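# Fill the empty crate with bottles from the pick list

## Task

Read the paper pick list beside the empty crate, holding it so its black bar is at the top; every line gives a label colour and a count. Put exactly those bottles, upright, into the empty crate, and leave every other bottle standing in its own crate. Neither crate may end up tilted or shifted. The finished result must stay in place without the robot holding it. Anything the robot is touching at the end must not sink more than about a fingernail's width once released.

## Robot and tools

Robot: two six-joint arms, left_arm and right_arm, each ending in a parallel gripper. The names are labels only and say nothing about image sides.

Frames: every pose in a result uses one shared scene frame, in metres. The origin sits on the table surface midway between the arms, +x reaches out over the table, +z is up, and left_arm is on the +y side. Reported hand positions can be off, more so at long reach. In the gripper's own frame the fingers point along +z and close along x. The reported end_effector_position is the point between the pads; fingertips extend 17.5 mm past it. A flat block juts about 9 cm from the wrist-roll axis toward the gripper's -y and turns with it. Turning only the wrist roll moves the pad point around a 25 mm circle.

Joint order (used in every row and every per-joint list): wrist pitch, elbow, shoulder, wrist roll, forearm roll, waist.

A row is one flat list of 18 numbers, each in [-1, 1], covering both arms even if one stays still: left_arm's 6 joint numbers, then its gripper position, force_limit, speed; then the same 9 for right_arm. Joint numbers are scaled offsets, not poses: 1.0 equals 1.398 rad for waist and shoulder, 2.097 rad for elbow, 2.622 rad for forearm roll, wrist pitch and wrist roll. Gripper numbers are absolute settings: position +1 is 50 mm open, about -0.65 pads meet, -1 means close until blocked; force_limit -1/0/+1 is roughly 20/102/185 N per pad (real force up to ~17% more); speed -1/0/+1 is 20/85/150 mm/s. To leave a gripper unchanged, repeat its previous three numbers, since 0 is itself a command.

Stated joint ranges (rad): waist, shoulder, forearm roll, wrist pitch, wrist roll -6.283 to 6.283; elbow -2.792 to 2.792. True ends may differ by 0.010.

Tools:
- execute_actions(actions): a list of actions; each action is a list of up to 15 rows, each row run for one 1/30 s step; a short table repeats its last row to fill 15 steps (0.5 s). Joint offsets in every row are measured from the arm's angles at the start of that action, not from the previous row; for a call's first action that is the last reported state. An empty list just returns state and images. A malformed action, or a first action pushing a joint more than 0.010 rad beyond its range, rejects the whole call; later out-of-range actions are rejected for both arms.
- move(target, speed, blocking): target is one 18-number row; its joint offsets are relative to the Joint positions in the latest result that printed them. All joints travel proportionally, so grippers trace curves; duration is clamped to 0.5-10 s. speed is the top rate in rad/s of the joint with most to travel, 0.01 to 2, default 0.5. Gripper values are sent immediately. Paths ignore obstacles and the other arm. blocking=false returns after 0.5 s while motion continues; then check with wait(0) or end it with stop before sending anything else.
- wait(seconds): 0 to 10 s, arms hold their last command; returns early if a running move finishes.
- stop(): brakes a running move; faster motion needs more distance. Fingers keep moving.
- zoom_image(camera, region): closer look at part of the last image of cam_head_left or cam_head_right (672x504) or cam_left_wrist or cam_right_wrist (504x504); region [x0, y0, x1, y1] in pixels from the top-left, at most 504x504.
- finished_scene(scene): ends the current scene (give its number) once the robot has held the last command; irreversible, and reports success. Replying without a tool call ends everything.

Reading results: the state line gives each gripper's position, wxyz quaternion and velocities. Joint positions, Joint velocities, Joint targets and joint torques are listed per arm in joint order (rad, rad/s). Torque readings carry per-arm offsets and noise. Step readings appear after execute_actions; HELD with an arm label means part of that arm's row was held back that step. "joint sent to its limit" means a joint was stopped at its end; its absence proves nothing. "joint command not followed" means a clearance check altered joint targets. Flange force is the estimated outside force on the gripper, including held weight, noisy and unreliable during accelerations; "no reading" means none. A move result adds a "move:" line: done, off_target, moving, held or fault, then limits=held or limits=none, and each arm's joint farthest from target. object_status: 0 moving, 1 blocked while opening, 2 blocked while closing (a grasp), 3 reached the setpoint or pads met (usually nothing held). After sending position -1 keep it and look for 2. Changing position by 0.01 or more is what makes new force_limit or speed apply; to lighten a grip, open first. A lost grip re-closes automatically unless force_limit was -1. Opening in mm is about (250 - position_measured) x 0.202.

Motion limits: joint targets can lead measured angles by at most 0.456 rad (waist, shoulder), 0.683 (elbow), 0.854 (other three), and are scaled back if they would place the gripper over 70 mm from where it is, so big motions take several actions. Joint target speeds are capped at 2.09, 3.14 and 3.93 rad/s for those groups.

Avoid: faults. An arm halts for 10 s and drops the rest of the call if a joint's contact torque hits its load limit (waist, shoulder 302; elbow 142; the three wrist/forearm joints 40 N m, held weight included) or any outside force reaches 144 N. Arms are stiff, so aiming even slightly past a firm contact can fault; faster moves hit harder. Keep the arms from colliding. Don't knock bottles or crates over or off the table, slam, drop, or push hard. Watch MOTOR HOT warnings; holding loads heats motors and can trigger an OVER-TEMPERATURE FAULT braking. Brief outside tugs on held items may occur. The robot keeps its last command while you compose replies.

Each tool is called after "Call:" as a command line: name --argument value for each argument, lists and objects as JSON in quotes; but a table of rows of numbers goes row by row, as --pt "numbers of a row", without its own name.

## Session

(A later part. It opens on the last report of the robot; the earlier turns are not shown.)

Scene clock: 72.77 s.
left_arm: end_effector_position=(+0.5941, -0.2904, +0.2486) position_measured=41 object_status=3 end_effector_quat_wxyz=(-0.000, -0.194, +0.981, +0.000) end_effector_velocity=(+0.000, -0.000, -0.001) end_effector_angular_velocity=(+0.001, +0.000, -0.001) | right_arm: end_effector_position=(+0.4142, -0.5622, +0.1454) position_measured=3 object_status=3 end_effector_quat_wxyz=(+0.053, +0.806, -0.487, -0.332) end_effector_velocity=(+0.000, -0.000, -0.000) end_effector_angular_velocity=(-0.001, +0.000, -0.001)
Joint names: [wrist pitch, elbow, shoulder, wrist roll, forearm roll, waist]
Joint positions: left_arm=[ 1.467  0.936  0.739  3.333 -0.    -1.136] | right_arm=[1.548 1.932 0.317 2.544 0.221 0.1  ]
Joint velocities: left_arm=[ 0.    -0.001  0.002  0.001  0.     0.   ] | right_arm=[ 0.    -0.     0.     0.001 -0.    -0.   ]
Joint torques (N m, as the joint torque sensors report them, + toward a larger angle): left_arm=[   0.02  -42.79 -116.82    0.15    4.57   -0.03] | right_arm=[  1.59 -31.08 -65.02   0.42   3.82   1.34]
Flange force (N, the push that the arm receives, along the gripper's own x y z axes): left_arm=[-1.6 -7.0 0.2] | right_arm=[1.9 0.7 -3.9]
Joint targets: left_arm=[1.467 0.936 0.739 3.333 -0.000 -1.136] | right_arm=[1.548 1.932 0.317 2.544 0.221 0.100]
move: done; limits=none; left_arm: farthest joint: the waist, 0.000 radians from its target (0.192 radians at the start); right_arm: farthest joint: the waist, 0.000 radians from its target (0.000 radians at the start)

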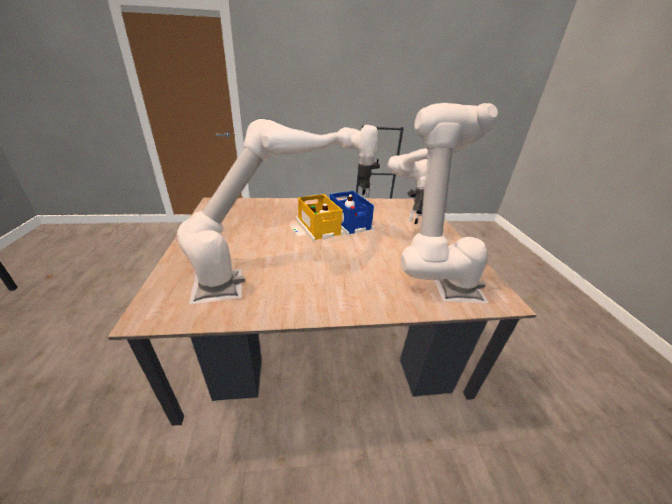

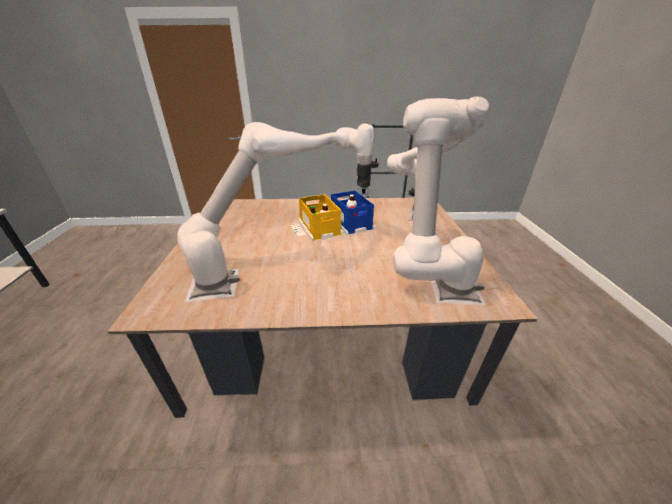

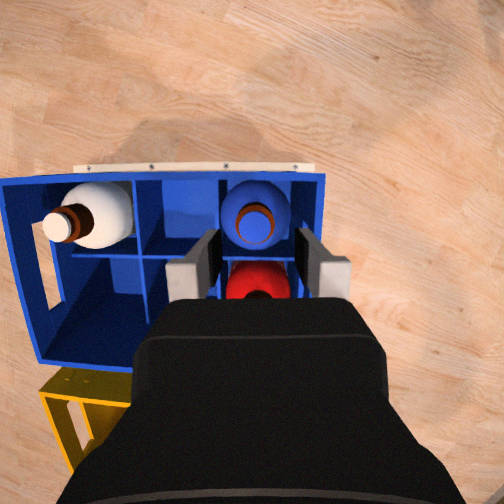

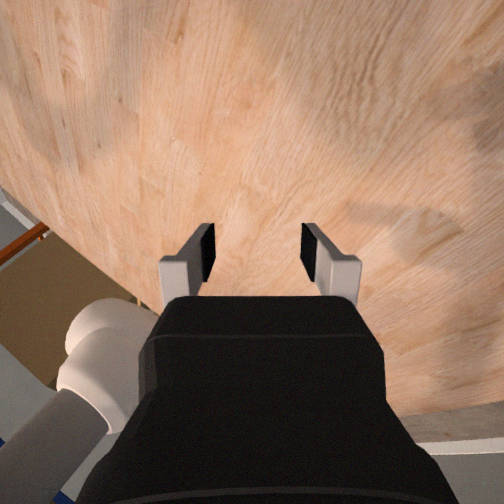

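Call:
move --target '[-0.0593,0.0573,0.025,0,0,0.0023,0.75,-0.5,0,0,0,0,0,0,0,1,0,0]' --speed 0.1

Scene clock: 76.77 s.
left_arm: end_effector_position=(+0.5969, -0.2887, +0.1486) position_measured=41 object_status=3 end_effector_quat_wxyz=(-0.000, -0.195, +0.981, -0.000) end_effector_velocity=(+0.000, -0.000, -0.001) end_effector_angular_velocity=(+0.000, -0.001, -0.000) | right_arm: end_effector_position=(+0.4142, -0.5622, +0.1454) position_measured=3 object_status=3 end_effector_quat_wxyz=(+0.053, +0.806, -0.487, -0.332) end_effector_velocity=(+0.000, -0.000, +0.000) end_effector_angular_velocity=(-0.000, -0.001, -0.000)
Joint names: [wrist pitch, elbow, shoulder, wrist roll, forearm roll, waist]
Joint positions: left_arm=[ 1.311  1.056  0.774  3.333 -0.    -1.133] | right_arm=[1.548 1.932 0.317 2.544 0.221 0.1  ]
Joint velocities: left_arm=[-0.001 -0.     0.001 -0.     0.001 -0.   ] | right_arm=[-0.    -0.    -0.001  0.    -0.    -0.   ]
Joint torques (N m, as the joint torque sensors report them, + toward a larger angle): left_arm=[  -0.03  -42.05 -118.53    0.09    4.5     1.03] | right_arm=[  1.62 -30.71 -63.67   0.19   3.98  -0.25]
Flange force (N, the push that the arm receives, along the gripper's own x y z axes): left_arm=[0.4 -5.1 0.6] | right_arm=[-1.9 1.0 -4.3]
Joint targets: left_arm=[1.311 1.056 0.774 3.333 -0.000 -1.133] | right_arm=[1.548 1.932 0.317 2.544 0.221 0.100]
move: done; limits=none; left_arm: farthest joint: the waist, 0.000 radians from its target (0.004 radians at the start); right_arm: farthest joint: the waist, 0.000 radians from its target (0.000 radians at the start)

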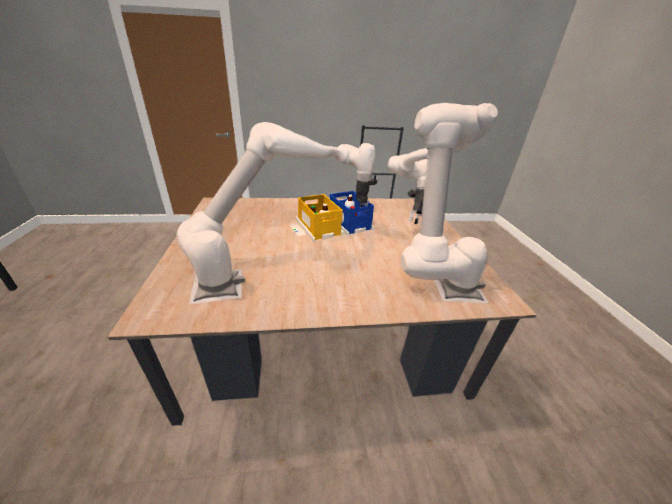

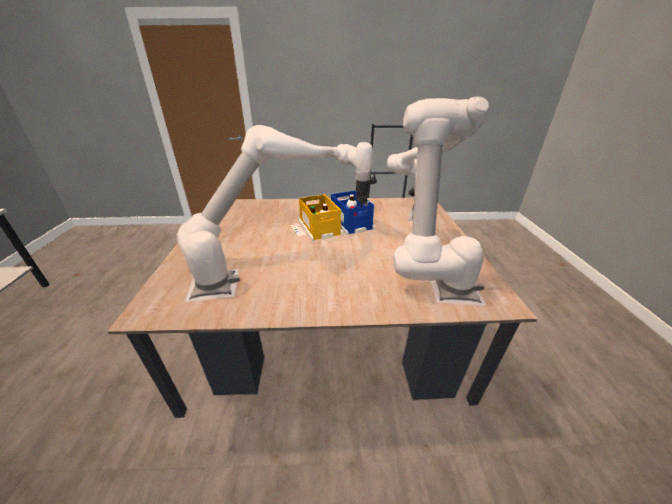

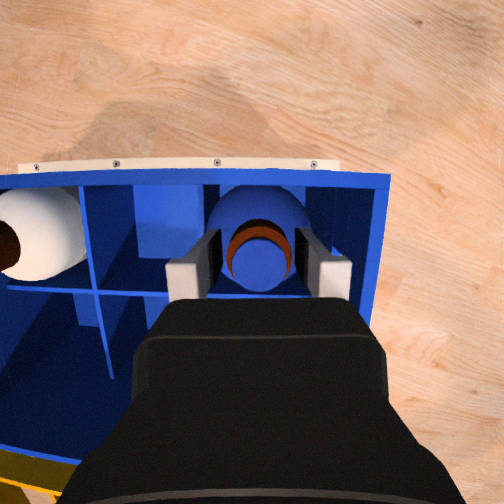

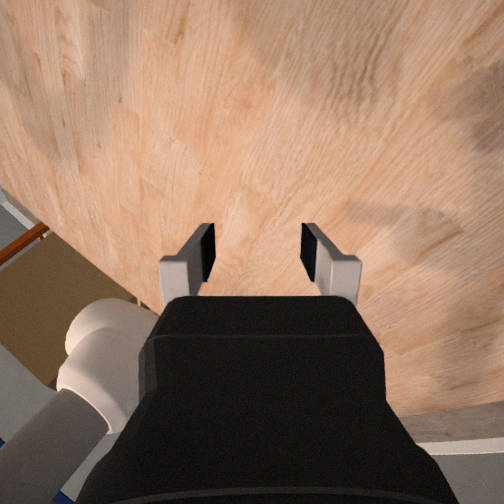

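Call:
move --target '[0,0,0,0,0,0,-1,-0.5,0,0,0,0,0,0,0,1,0,0]'

Call:
move --target '[0.0593,-0.0573,-0.025,0,0,0,-1,-0.5,0,0,0,0,0,0,0,1,0,0]' --speed 0.25

Call:
move --target '[0.0823,-0.1034,0.0007,0,0,0,-1,-0.5,0,0,0,0,0,0,0,1,0,0]' --speed 0.3

Call:
move --target '[-0.0877,0.3041,-0.2916,0.0385,0,0.06,-1,-0.5,0,0,0,0,0,0,0,1,0,0]' --speed 0.5

Call:
move --target '[-0.0776,0.0767,0.0305,0,0,0,-1,-0.5,0,0,0,0,0,0,0,1,0,0]' --speed 0.25

Scene clock: 86.20 s.
left_arm: end_effector_position=(+0.5969, -0.2887, +0.1485) position_measured=87 object_status=2 end_effector_quat_wxyz=(-0.000, -0.195, +0.981, -0.000) end_effector_velocity=(+0.001, +0.000, +0.000) end_effector_angular_velocity=(-0.001, -0.001, -0.001) | right_arm: end_effector_position=(+0.4142, -0.5622, +0.1454) position_measured=3 object_status=3 end_effector_quat_wxyz=(+0.053, +0.806, -0.487, -0.332) end_effector_velocity=(-0.001, -0.001, -0.000) end_effector_angular_velocity=(-0.002, +0.001, +0.000)
Joint names: [wrist pitch, elbow, shoulder, wrist roll, forearm roll, waist]
Joint positions: left_arm=[ 1.311  1.056  0.774  3.333 -0.    -1.133] | right_arm=[1.548 1.932 0.317 2.544 0.221 0.1  ]
Joint velocities: left_arm=[-0.001  0.001 -0.001  0.001  0.     0.001] | right_arm=[-0.     0.001  0.     0.001 -0.002  0.   ]
Joint torques (N m, as the joint torque sensors report them, + toward a larger angle): left_arm=[   0.14  -42.74 -117.39    0.25    4.14    1.53] | right_arm=[  1.95 -31.12 -65.52   0.36   3.61   2.55]
Flange force (N, the push that the arm receives, along the gripper's own x y z axes): left_arm=[1.6 -0.7 1.1] | right_arm=[3.7 0.6 -3.2]
Joint targets: left_arm=[1.311 1.056 0.774 3.333 -0.000 -1.133] | right_arm=[1.548 1.932 0.317 2.544 0.221 0.100]
move: done; limits=none; left_arm: farthest joint: the waist, 0.000 radians from its target (0.000 radians at the start); right_arm: farthest joint: the waist, 0.000 radians from its target (0.000 radians at the start)

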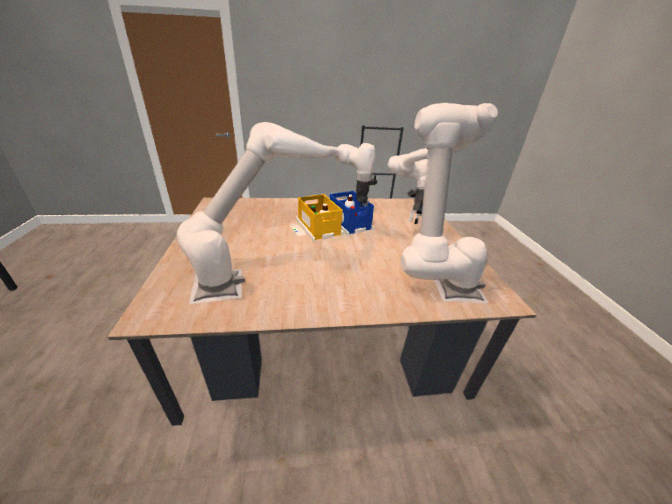

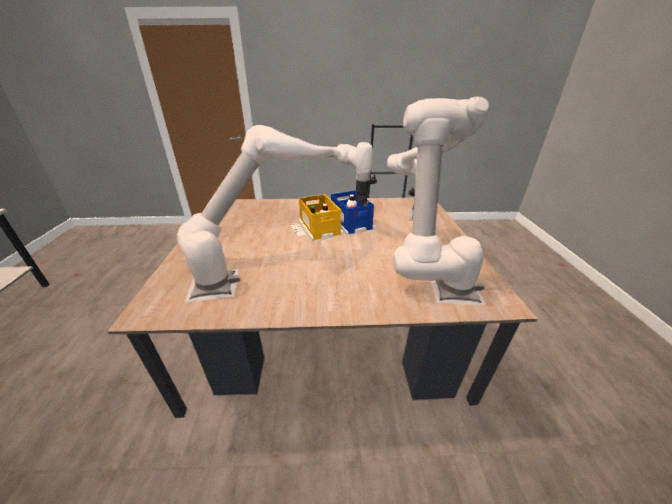

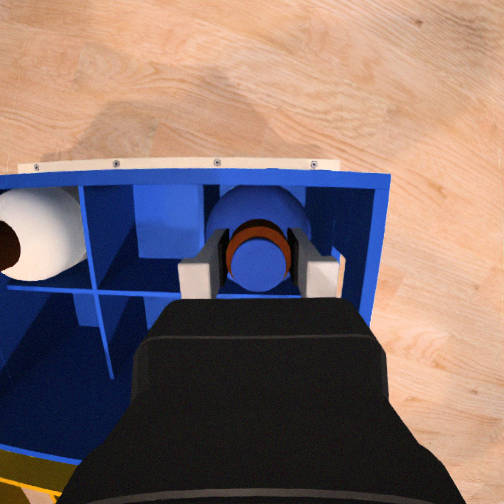

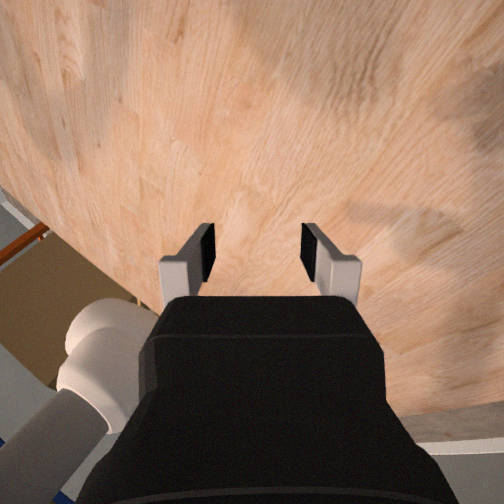

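Scene clock: 87.23 s.
left_arm: end_effector_position=(+0.5967, -0.2886, +0.2485) position_measured=87 object_status=2 end_effector_quat_wxyz=(-0.000, -0.195, +0.981, +0.000) end_effector_velocity=(+0.001, +0.001, +0.003) end_effector_angular_velocity=(-0.002, -0.002, +0.002) | right_arm: end_effector_position=(+0.4142, -0.5622, +0.1454) position_measured=3 object_status=3 end_effector_quat_wxyz=(+0.053, +0.806, -0.487, -0.332) end_effector_velocity=(+0.001, +0.000, -0.000) end_effector_angular_velocity=(+0.000, -0.001, +0.003)
Joint names: [wrist pitch, elbow, shoulder, wrist roll, forearm roll, waist]
Joint positions: left_arm=[ 1.467  0.936  0.739  3.333 -0.    -1.133] | right_arm=[1.548 1.932 0.317 2.544 0.221 0.1  ]
Joint velocities: left_arm=[ 0.001 -0.002 -0.002 -0.001  0.     0.001] | right_arm=[-0.    -0.001  0.001 -0.002 -0.001  0.001]
Joint torques (N m, as the joint torque sensors report them, + toward a larger angle): left_arm=[  -0.27  -47.21 -122.09    0.22    4.45    1.4 ] | right_arm=[  1.35 -30.79 -62.65   0.31   3.96   2.16]
Flange force (N, the push that the arm receives, along the gripper's own x y z axes): left_arm=[0.5 -1.8 6.3] | right_arm=[1.0 4.2 -5.3]
Joint targets: left_arm=[1.467 0.936 0.739 3.333 -0.000 -1.133] | right_arm=[1.548 1.932 0.317 2.544 0.221 0.100]
move: done; limits=none; left_arm: farthest joint: the elbow, 0.001 radians from its target (0.121 radians at the start); right_arm: farthest joint: the waist, 0.000 radians from its target (0.000 radians at the start)

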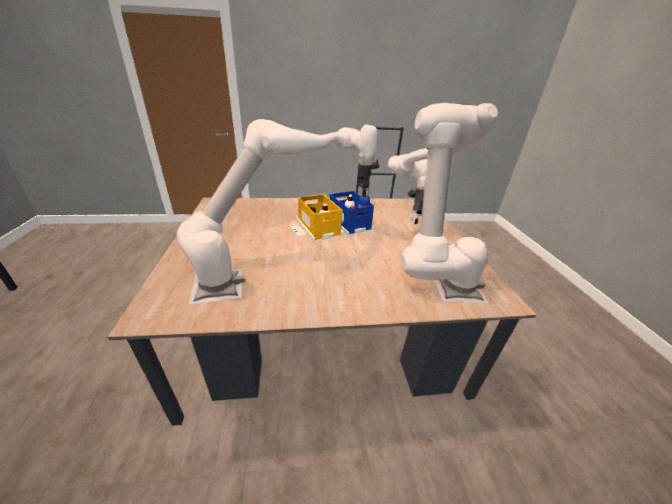

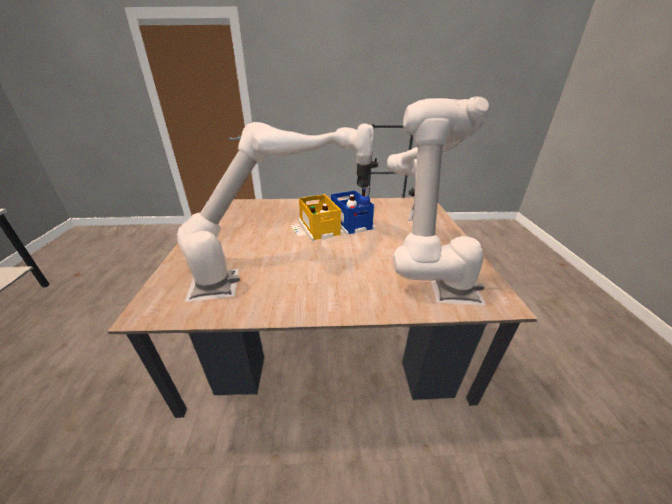

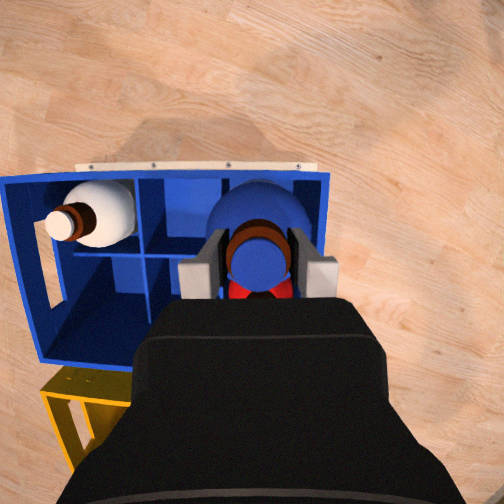

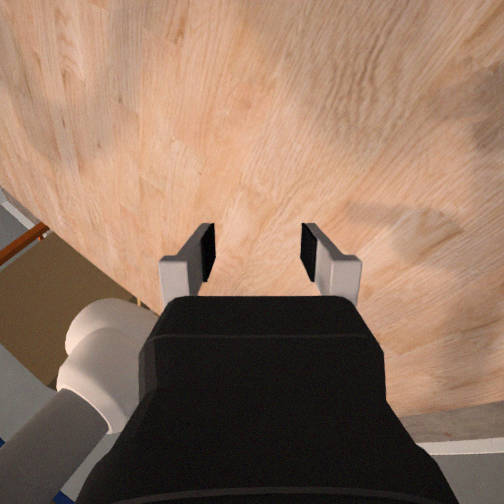

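Scene clock: 88.40 s.
left_arm: end_effector_position=(+0.5968, -0.2886, +0.3684) position_measured=87 object_status=2 end_effector_quat_wxyz=(-0.000, -0.195, +0.981, +0.000) end_effector_velocity=(+0.000, +0.001, +0.001) end_effector_angular_velocity=(+0.001, -0.000, +0.001) | right_arm: end_effector_position=(+0.4142, -0.5622, +0.1454) position_measured=3 object_status=3 end_effector_quat_wxyz=(+0.053, +0.806, -0.487, -0.332) end_effector_velocity=(-0.000, +0.000, -0.000) end_effector_angular_velocity=(+0.001, +0.000, +0.000)
Joint names: [wrist pitch, elbow, shoulder, wrist roll, forearm roll, waist]
Joint positions: left_arm=[ 1.682  0.72   0.74   3.333 -0.    -1.133] | right_arm=[1.548 1.932 0.317 2.544 0.221 0.1  ]
Joint velocities: left_arm=[ 0.001 -0.    -0.001 -0.     0.001  0.001] | right_arm=[-0.     0.     0.    -0.     0.001  0.   ]
Joint torques (N m, as the joint torque sensors report them, + toward a larger angle): left_arm=[   0.04  -46.72 -121.61    0.2     4.61    1.69] | right_arm=[  1.6  -30.21 -64.63   0.4    3.92   0.76]
Flange force (N, the push that the arm receives, along the gripper's own x y z axes): left_arm=[0.9 -1.9 5.4] | right_arm=[1.3 -0.4 -5.2]
Joint targets: left_arm=[1.682 0.720 0.740 3.333 -0.000 -1.133] | right_arm=[1.548 1.932 0.317 2.544 0.221 0.100]
move: done; limits=none; left_arm: farthest joint: the waist, 0.000 radians from its target (0.000 radians at the start); right_arm: farthest joint: the waist, 0.000 radians from its target (0.000 radians at the start)

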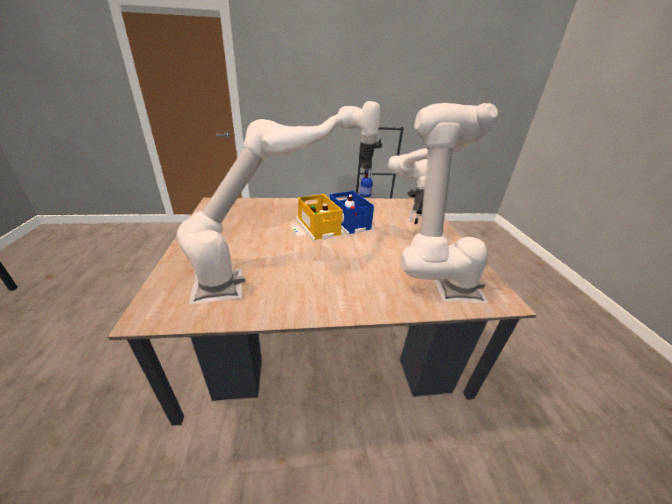

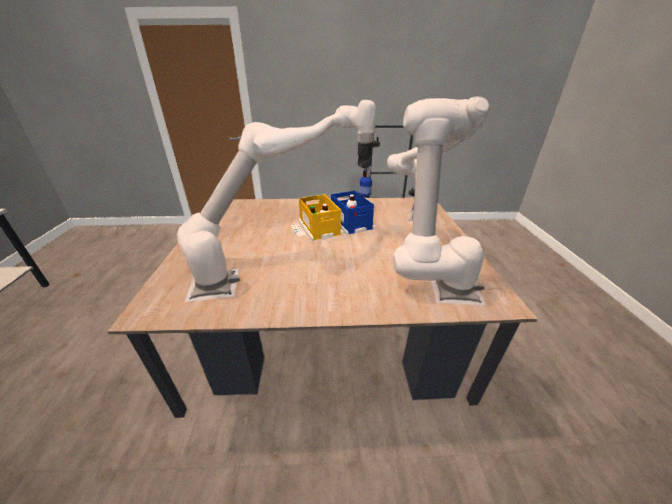

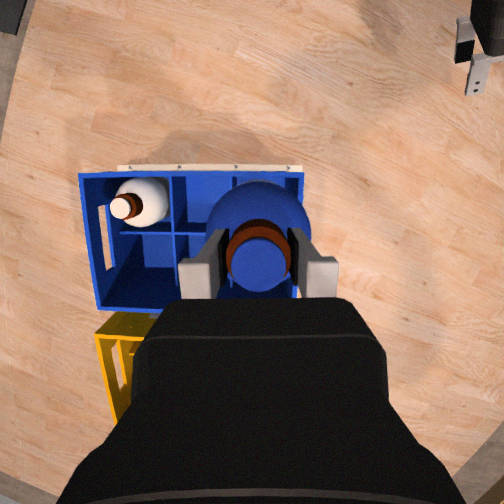

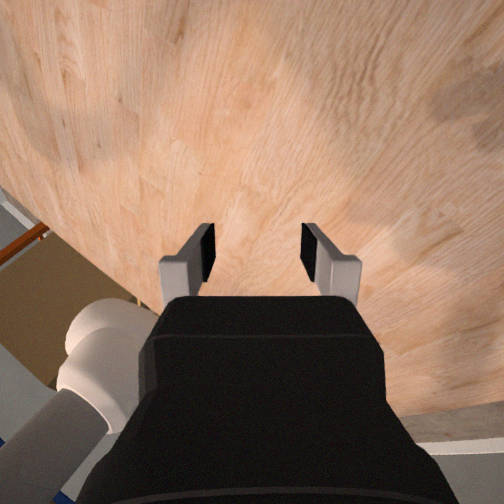

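Scene clock: 90.17 s.
left_arm: end_effector_position=(+0.5268, -0.0689, +0.3683) position_measured=87 object_status=2 end_effector_quat_wxyz=(-0.000, -0.187, +0.982, +0.000) end_effector_velocity=(-0.000, +0.001, +0.000) end_effector_angular_velocity=(-0.001, -0.001, +0.001) | right_arm: end_effector_position=(+0.4142, -0.5622, +0.1454) position_measured=3 object_status=3 end_effector_quat_wxyz=(+0.053, +0.806, -0.487, -0.332) end_effector_velocity=(+0.000, +0.001, +0.001) end_effector_angular_velocity=(+0.002, -0.001, -0.002)
Joint names: [wrist pitch, elbow, shoulder, wrist roll, forearm roll, waist]
Joint positions: left_arm=[ 1.452  1.357  0.332  3.434 -0.    -1.049] | right_arm=[1.548 1.932 0.317 2.544 0.221 0.1  ]
Joint velocities: left_arm=[-0.001  0.002 -0.002 -0.     0.     0.   ] | right_arm=[ 0.    -0.    -0.001  0.     0.002 -0.   ]
Joint torques (N m, as the joint torque sensors report them, + toward a larger angle): left_arm=[ -0.12 -45.77 -80.44   0.13   4.29   1.52] | right_arm=[  1.68 -30.61 -62.26   0.33   3.92   0.38]
Flange force (N, the push that the arm receives, along the gripper's own x y z axes): left_arm=[2.4 0.2 4.0] | right_arm=[-2.5 3.4 -4.6]
Joint targets: left_arm=[1.452 1.357 0.332 3.434 -0.000 -1.049] | right_arm=[1.548 1.932 0.317 2.544 0.221 0.100]
move: done; limits=none; left_arm: farthest joint: the elbow, 0.001 radians from its target (0.638 radians at the start); right_arm: farthest joint: the waist, 0.000 radians from its target (0.000 radians at the start)

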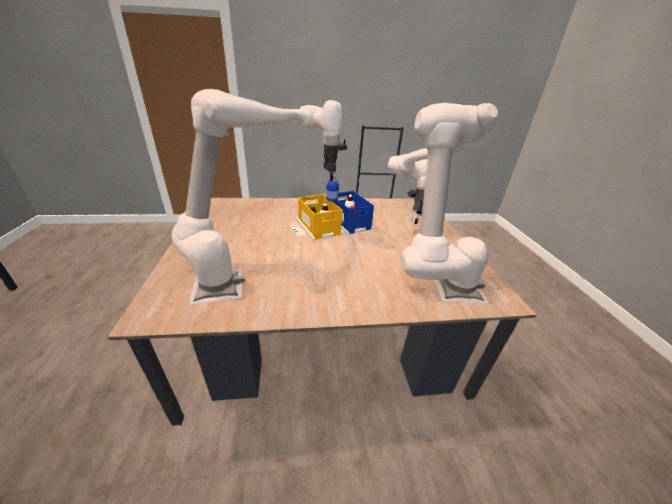

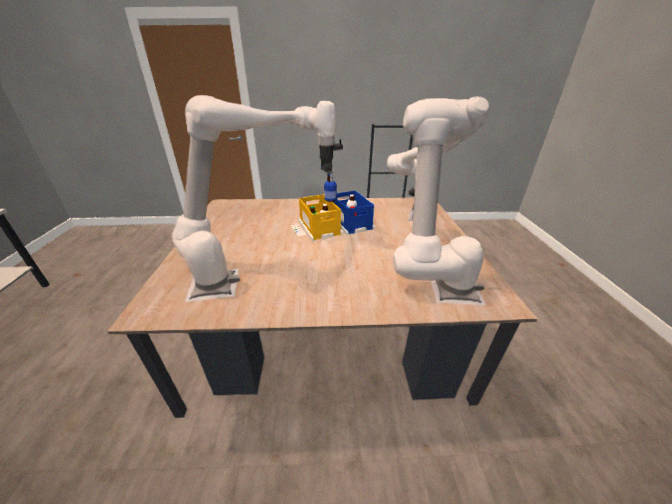

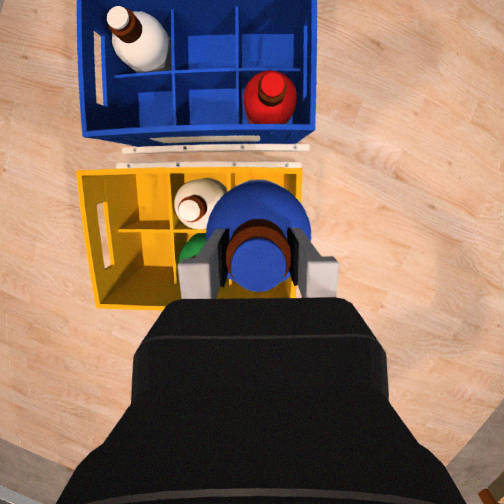

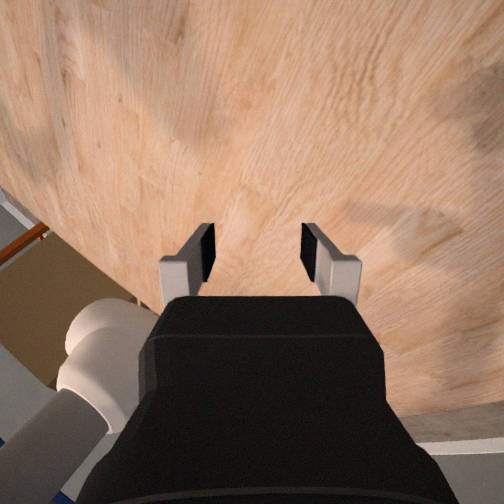

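Scene clock: 91.37 s.
left_arm: end_effector_position=(+0.5267, -0.0688, +0.2484) position_measured=87 object_status=2 end_effector_quat_wxyz=(-0.000, -0.187, +0.982, +0.000) end_effector_velocity=(-0.001, -0.001, -0.000) end_effector_angular_velocity=(-0.001, -0.000, -0.001) | right_arm: end_effector_position=(+0.4142, -0.5622, +0.1454) position_measured=3 object_status=3 end_effector_quat_wxyz=(+0.053, +0.806, -0.487, -0.332) end_effector_velocity=(-0.000, -0.000, -0.000) end_effector_angular_velocity=(+0.000, +0.001, -0.001)
Joint names: [wrist pitch, elbow, shoulder, wrist roll, forearm roll, waist]
Joint positions: left_arm=[ 1.249  1.518  0.375  3.434 -0.    -1.049] | right_arm=[1.548 1.932 0.317 2.544 0.221 0.1  ]
Joint velocities: left_arm=[-0.001  0.    -0.    -0.    -0.    -0.002] | right_arm=[ 0.     0.     0.    -0.     0.    -0.001]
Joint torques (N m, as the joint torque sensors report them, + toward a larger angle): left_arm=[ -0.1  -45.1  -85.52   0.22   4.31   1.33] | right_arm=[  1.53 -32.03 -63.13   0.48   4.14   1.21]
Flange force (N, the push that the arm receives, along the gripper's own x y z axes): left_arm=[2.1 -1.5 7.0] | right_arm=[0.1 4.5 -2.6]
Joint targets: left_arm=[1.249 1.518 0.375 3.434 -0.000 -1.049] | right_arm=[1.548 1.932 0.317 2.544 0.221 0.100]
move: done; limits=none; left_arm: farthest joint: the wrist pitch, 0.001 radians from its target (0.204 radians at the start); right_arm: farthest joint: the waist, 0.000 radians from its target (0.000 radians at the start)

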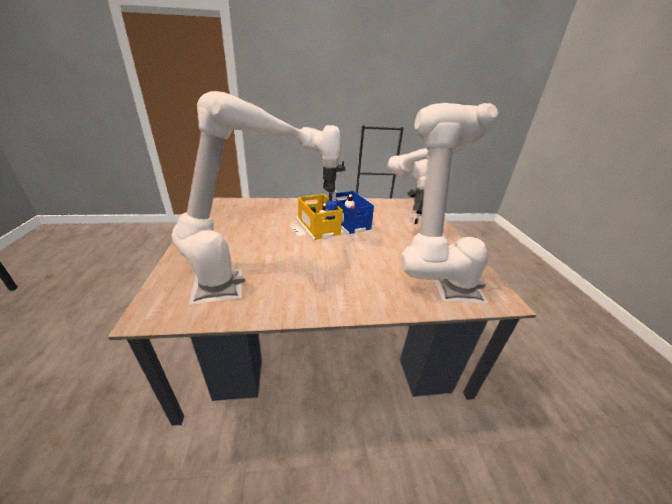

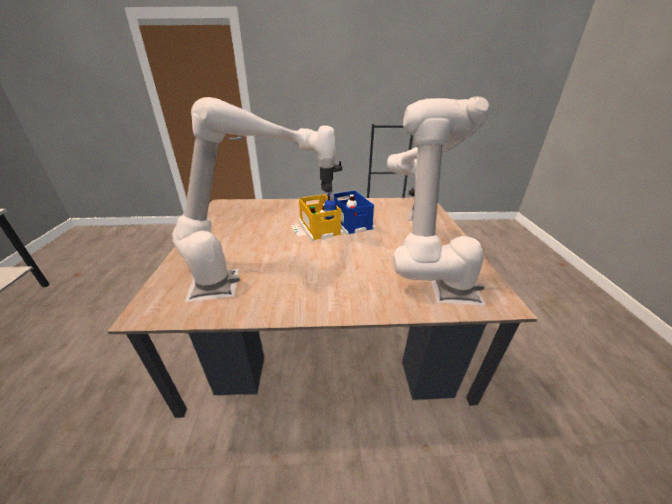

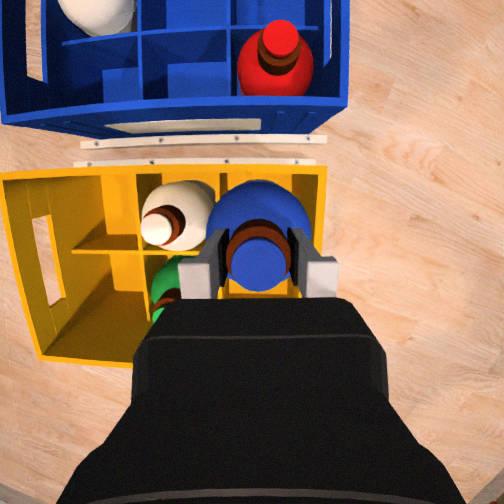

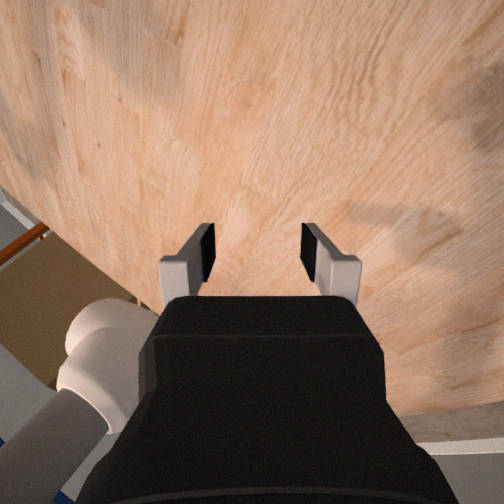

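Call:
move --target '[-0.0621,0.0476,0.045,0,0,0.0015,-1,-0.5,0,0,0,0,0,0,0,1,0,0]' --speed 0.15

Call:
move --target '[0,0,0,0,0,0,0.72,-0.5,0,0,0,0,0,0,0,1,0,0]'

Call:
move --target '[0.0621,-0.0476,-0.045,0,0,0,0.72,-0.5,0,0,0,0,0,0,0,1,0,0]' --speed 0.25

Scene clock: 96.07 s.
left_arm: end_effector_position=(+0.5281, -0.0679, +0.1495) position_measured=87 object_status=2 end_effector_quat_wxyz=(-0.000, -0.188, +0.982, +0.000) end_effector_velocity=(-0.002, -0.001, -0.001) end_effector_angular_velocity=(+0.001, +0.001, -0.003) | right_arm: end_effector_position=(+0.4142, -0.5622, +0.1454) position_measured=3 object_status=3 end_effector_quat_wxyz=(+0.053, +0.806, -0.487, -0.332) end_effector_velocity=(+0.000, +0.001, +0.000) end_effector_angular_velocity=(+0.002, -0.001, +0.002)
Joint names: [wrist pitch, elbow, shoulder, wrist roll, forearm roll, waist]
Joint positions: left_arm=[ 1.086  1.618  0.438  3.434 -0.    -1.047] | right_arm=[1.548 1.932 0.317 2.544 0.221 0.1  ]
Joint velocities: left_arm=[-0.     0.001  0.002  0.001 -0.001 -0.002] | right_arm=[ 0.    -0.    -0.    -0.001  0.001  0.002]
Joint torques (N m, as the joint torque sensors report them, + toward a larger angle): left_arm=[ -0.03 -42.12 -87.75   0.14   4.     0.64] | right_arm=[  1.53 -30.35 -62.96   0.57   3.78  -1.64]
Flange force (N, the push that the arm receives, along the gripper's own x y z axes): left_arm=[2.2 1.0 5.7] | right_arm=[-4.1 0.2 -4.2]
Joint targets: left_arm=[1.086 1.618 0.438 3.434 -0.000 -1.047] | right_arm=[1.548 1.932 0.317 2.544 0.221 0.100]
move: done; limits=none; left_arm: farthest joint: the waist, 0.000 radians from its target (0.002 radians at the start); right_arm: farthest joint: the waist, 0.000 radians from its target (0.000 radians at the start)

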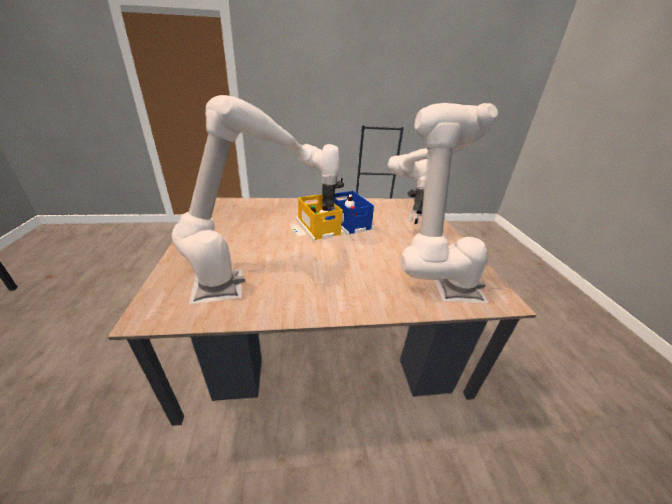

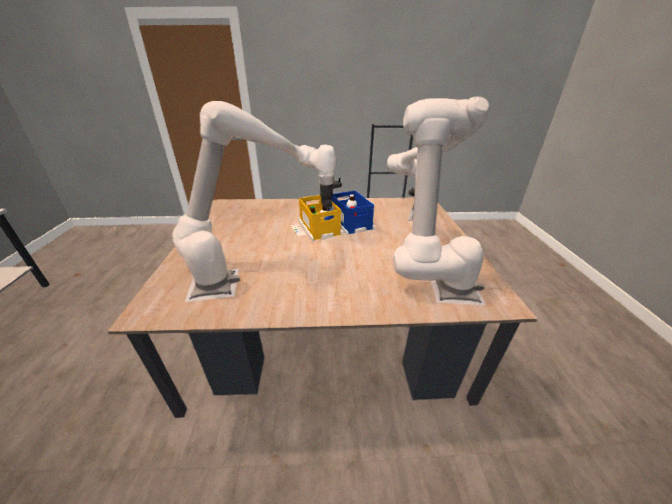

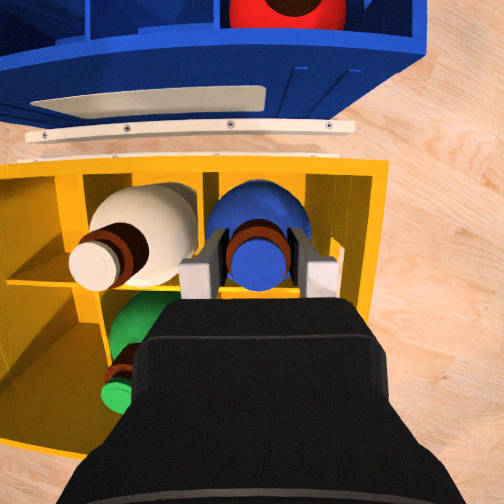

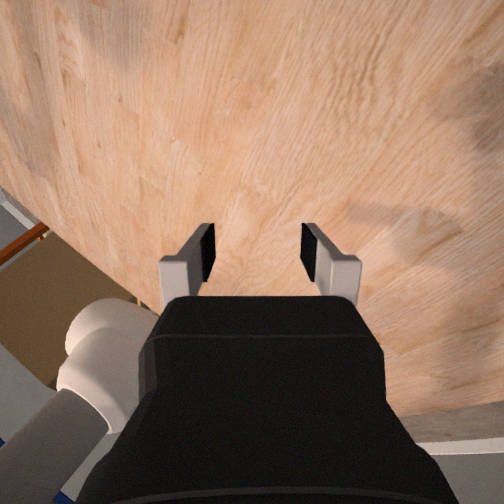

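Scene clock: 96.57 s.
left_arm: end_effector_position=(+0.5281, -0.0679, +0.1495) position_measured=45 object_status=3 end_effector_quat_wxyz=(-0.000, -0.188, +0.982, +0.000) end_effector_velocity=(+0.001, -0.000, -0.001) end_effector_angular_velocity=(+0.000, +0.000, +0.000) | right_arm: end_effector_position=(+0.4142, -0.5622, +0.1454) position_measured=3 object_status=3 end_effector_quat_wxyz=(+0.053, +0.806, -0.487, -0.332) end_effector_velocity=(-0.000, -0.001, +0.001) end_effector_angular_velocity=(-0.001, -0.001, -0.001)
Joint names: [wrist pitch, elbow, shoulder, wrist roll, forearm roll, waist]
Joint positions: left_arm=[ 1.086  1.618  0.438  3.434 -0.    -1.047] | right_arm=[1.548 1.932 0.317 2.544 0.221 0.1  ]
Joint velocities: left_arm=[-0.001 -0.     0.001  0.    -0.     0.001] | right_arm=[-0.     0.001 -0.002  0.    -0.001 -0.001]
Joint torques (N m, as the joint torque sensors report them, + toward a larger angle): left_arm=[  0.09 -38.87 -84.26   0.17   4.05   0.99] | right_arm=[  1.51 -30.49 -65.02   0.17   3.96   2.58]
Flange force (N, the push that the arm receives, along the gripper's own x y z axes): left_arm=[1.3 -1.3 1.1] | right_arm=[3.1 1.7 -5.7]
Joint targets: left_arm=[1.086 1.618 0.438 3.434 -0.000 -1.047] | right_arm=[1.548 1.932 0.317 2.544 0.221 0.100]
move: done; limits=none; left_arm: farthest joint: the waist, 0.000 radians from its target (0.000 radians at the start); right_arm: farthest joint: the waist, 0.000 radians from its target (0.000 radians at the start)

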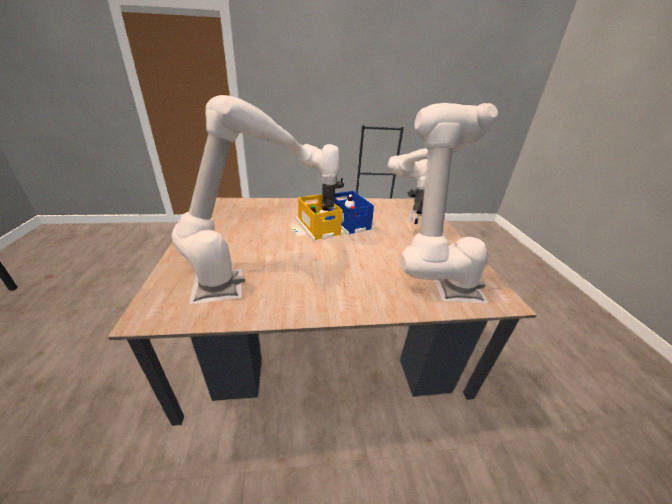

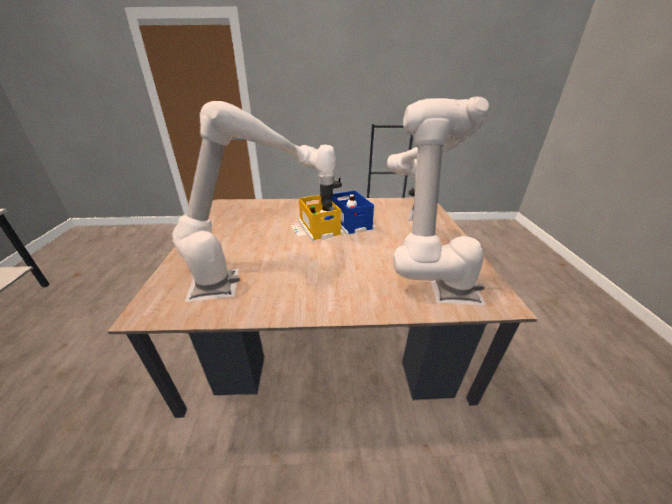

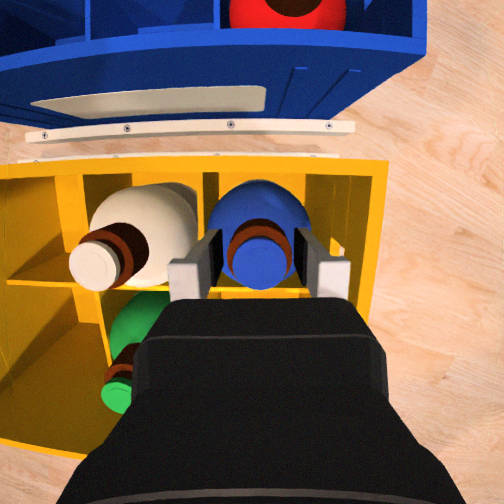

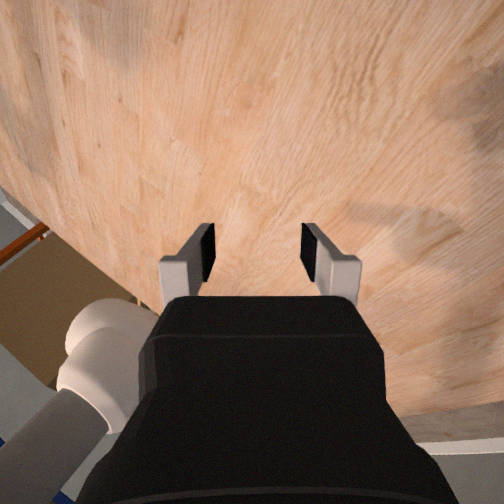

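Scene clock: 97.63 s.
left_arm: end_effector_position=(+0.5280, -0.0678, +0.2484) position_measured=45 object_status=3 end_effector_quat_wxyz=(-0.000, -0.188, +0.982, +0.000) end_effector_velocity=(-0.000, -0.000, -0.000) end_effector_angular_velocity=(-0.000, -0.000, -0.002) | right_arm: end_effector_position=(+0.4142, -0.5622, +0.1454) position_measured=3 object_status=3 end_effector_quat_wxyz=(+0.053, +0.806, -0.487, -0.332) end_effector_velocity=(-0.000, -0.001, +0.000) end_effector_angular_velocity=(-0.001, -0.000, -0.001)
Joint names: [wrist pitch, elbow, shoulder, wrist roll, forearm roll, waist]
Joint positions: left_arm=[ 1.249  1.518  0.375  3.434 -0.    -1.047] | right_arm=[1.548 1.932 0.317 2.544 0.221 0.1  ]
Joint velocities: left_arm=[-0.    -0.     0.     0.002 -0.    -0.   ] | right_arm=[-0.     0.    -0.001  0.    -0.001 -0.001]
Joint torques (N m, as the joint torque sensors report them, + toward a larger angle): left_arm=[ -0.11 -40.24 -80.83   0.21   4.26   0.07] | right_arm=[  1.25 -29.89 -64.16   0.52   4.05   0.48]
Flange force (N, the push that the arm receives, along the gripper's own x y z axes): left_arm=[-0.8 -3.1 -1.3] | right_arm=[0.9 0.0 -6.3]
Joint targets: left_arm=[1.249 1.518 0.375 3.434 -0.000 -1.047] | right_arm=[1.548 1.932 0.317 2.544 0.221 0.100]
move: done; limits=none; left_arm: farthest joint: the waist, 0.000 radians from its target (0.000 radians at the start); right_arm: farthest joint: the waist, 0.000 radians from its target (0.000 radians at the start)

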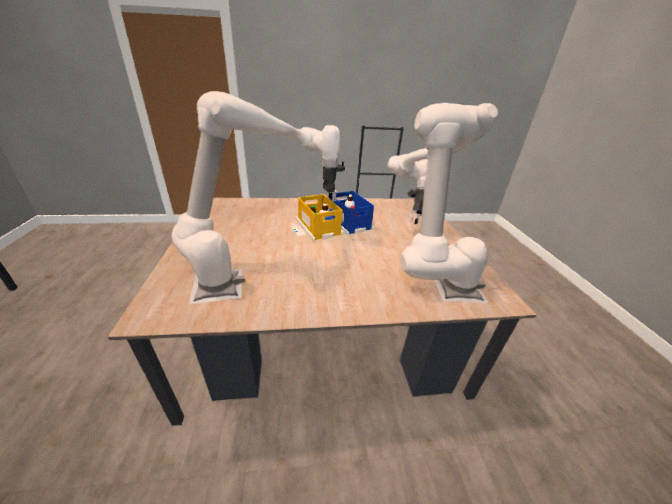

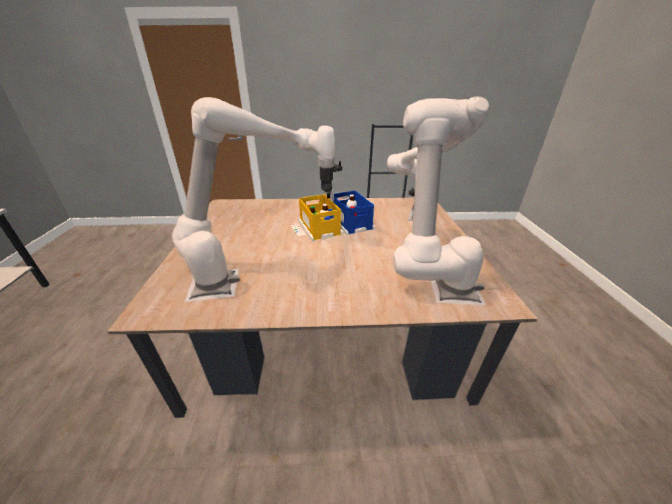

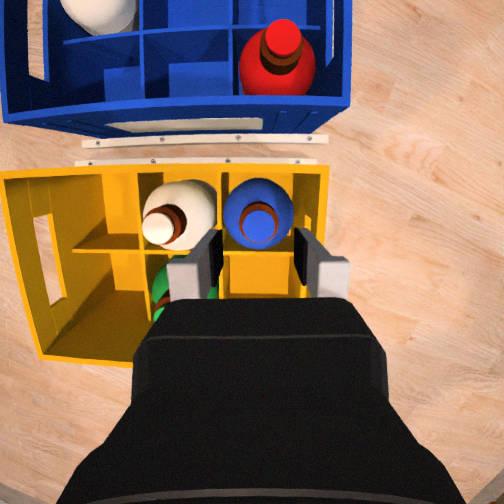

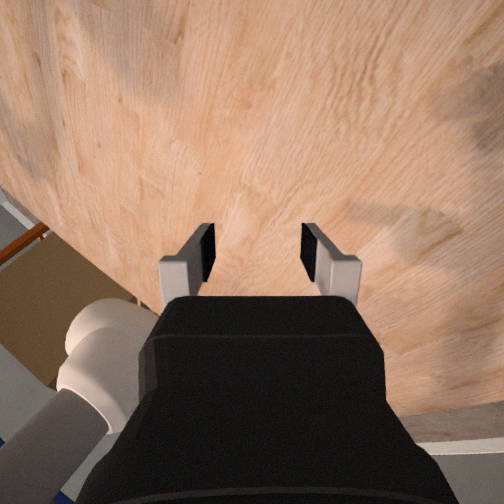

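Call:
finished_scene --scene 2

The scene is finished: the task was done.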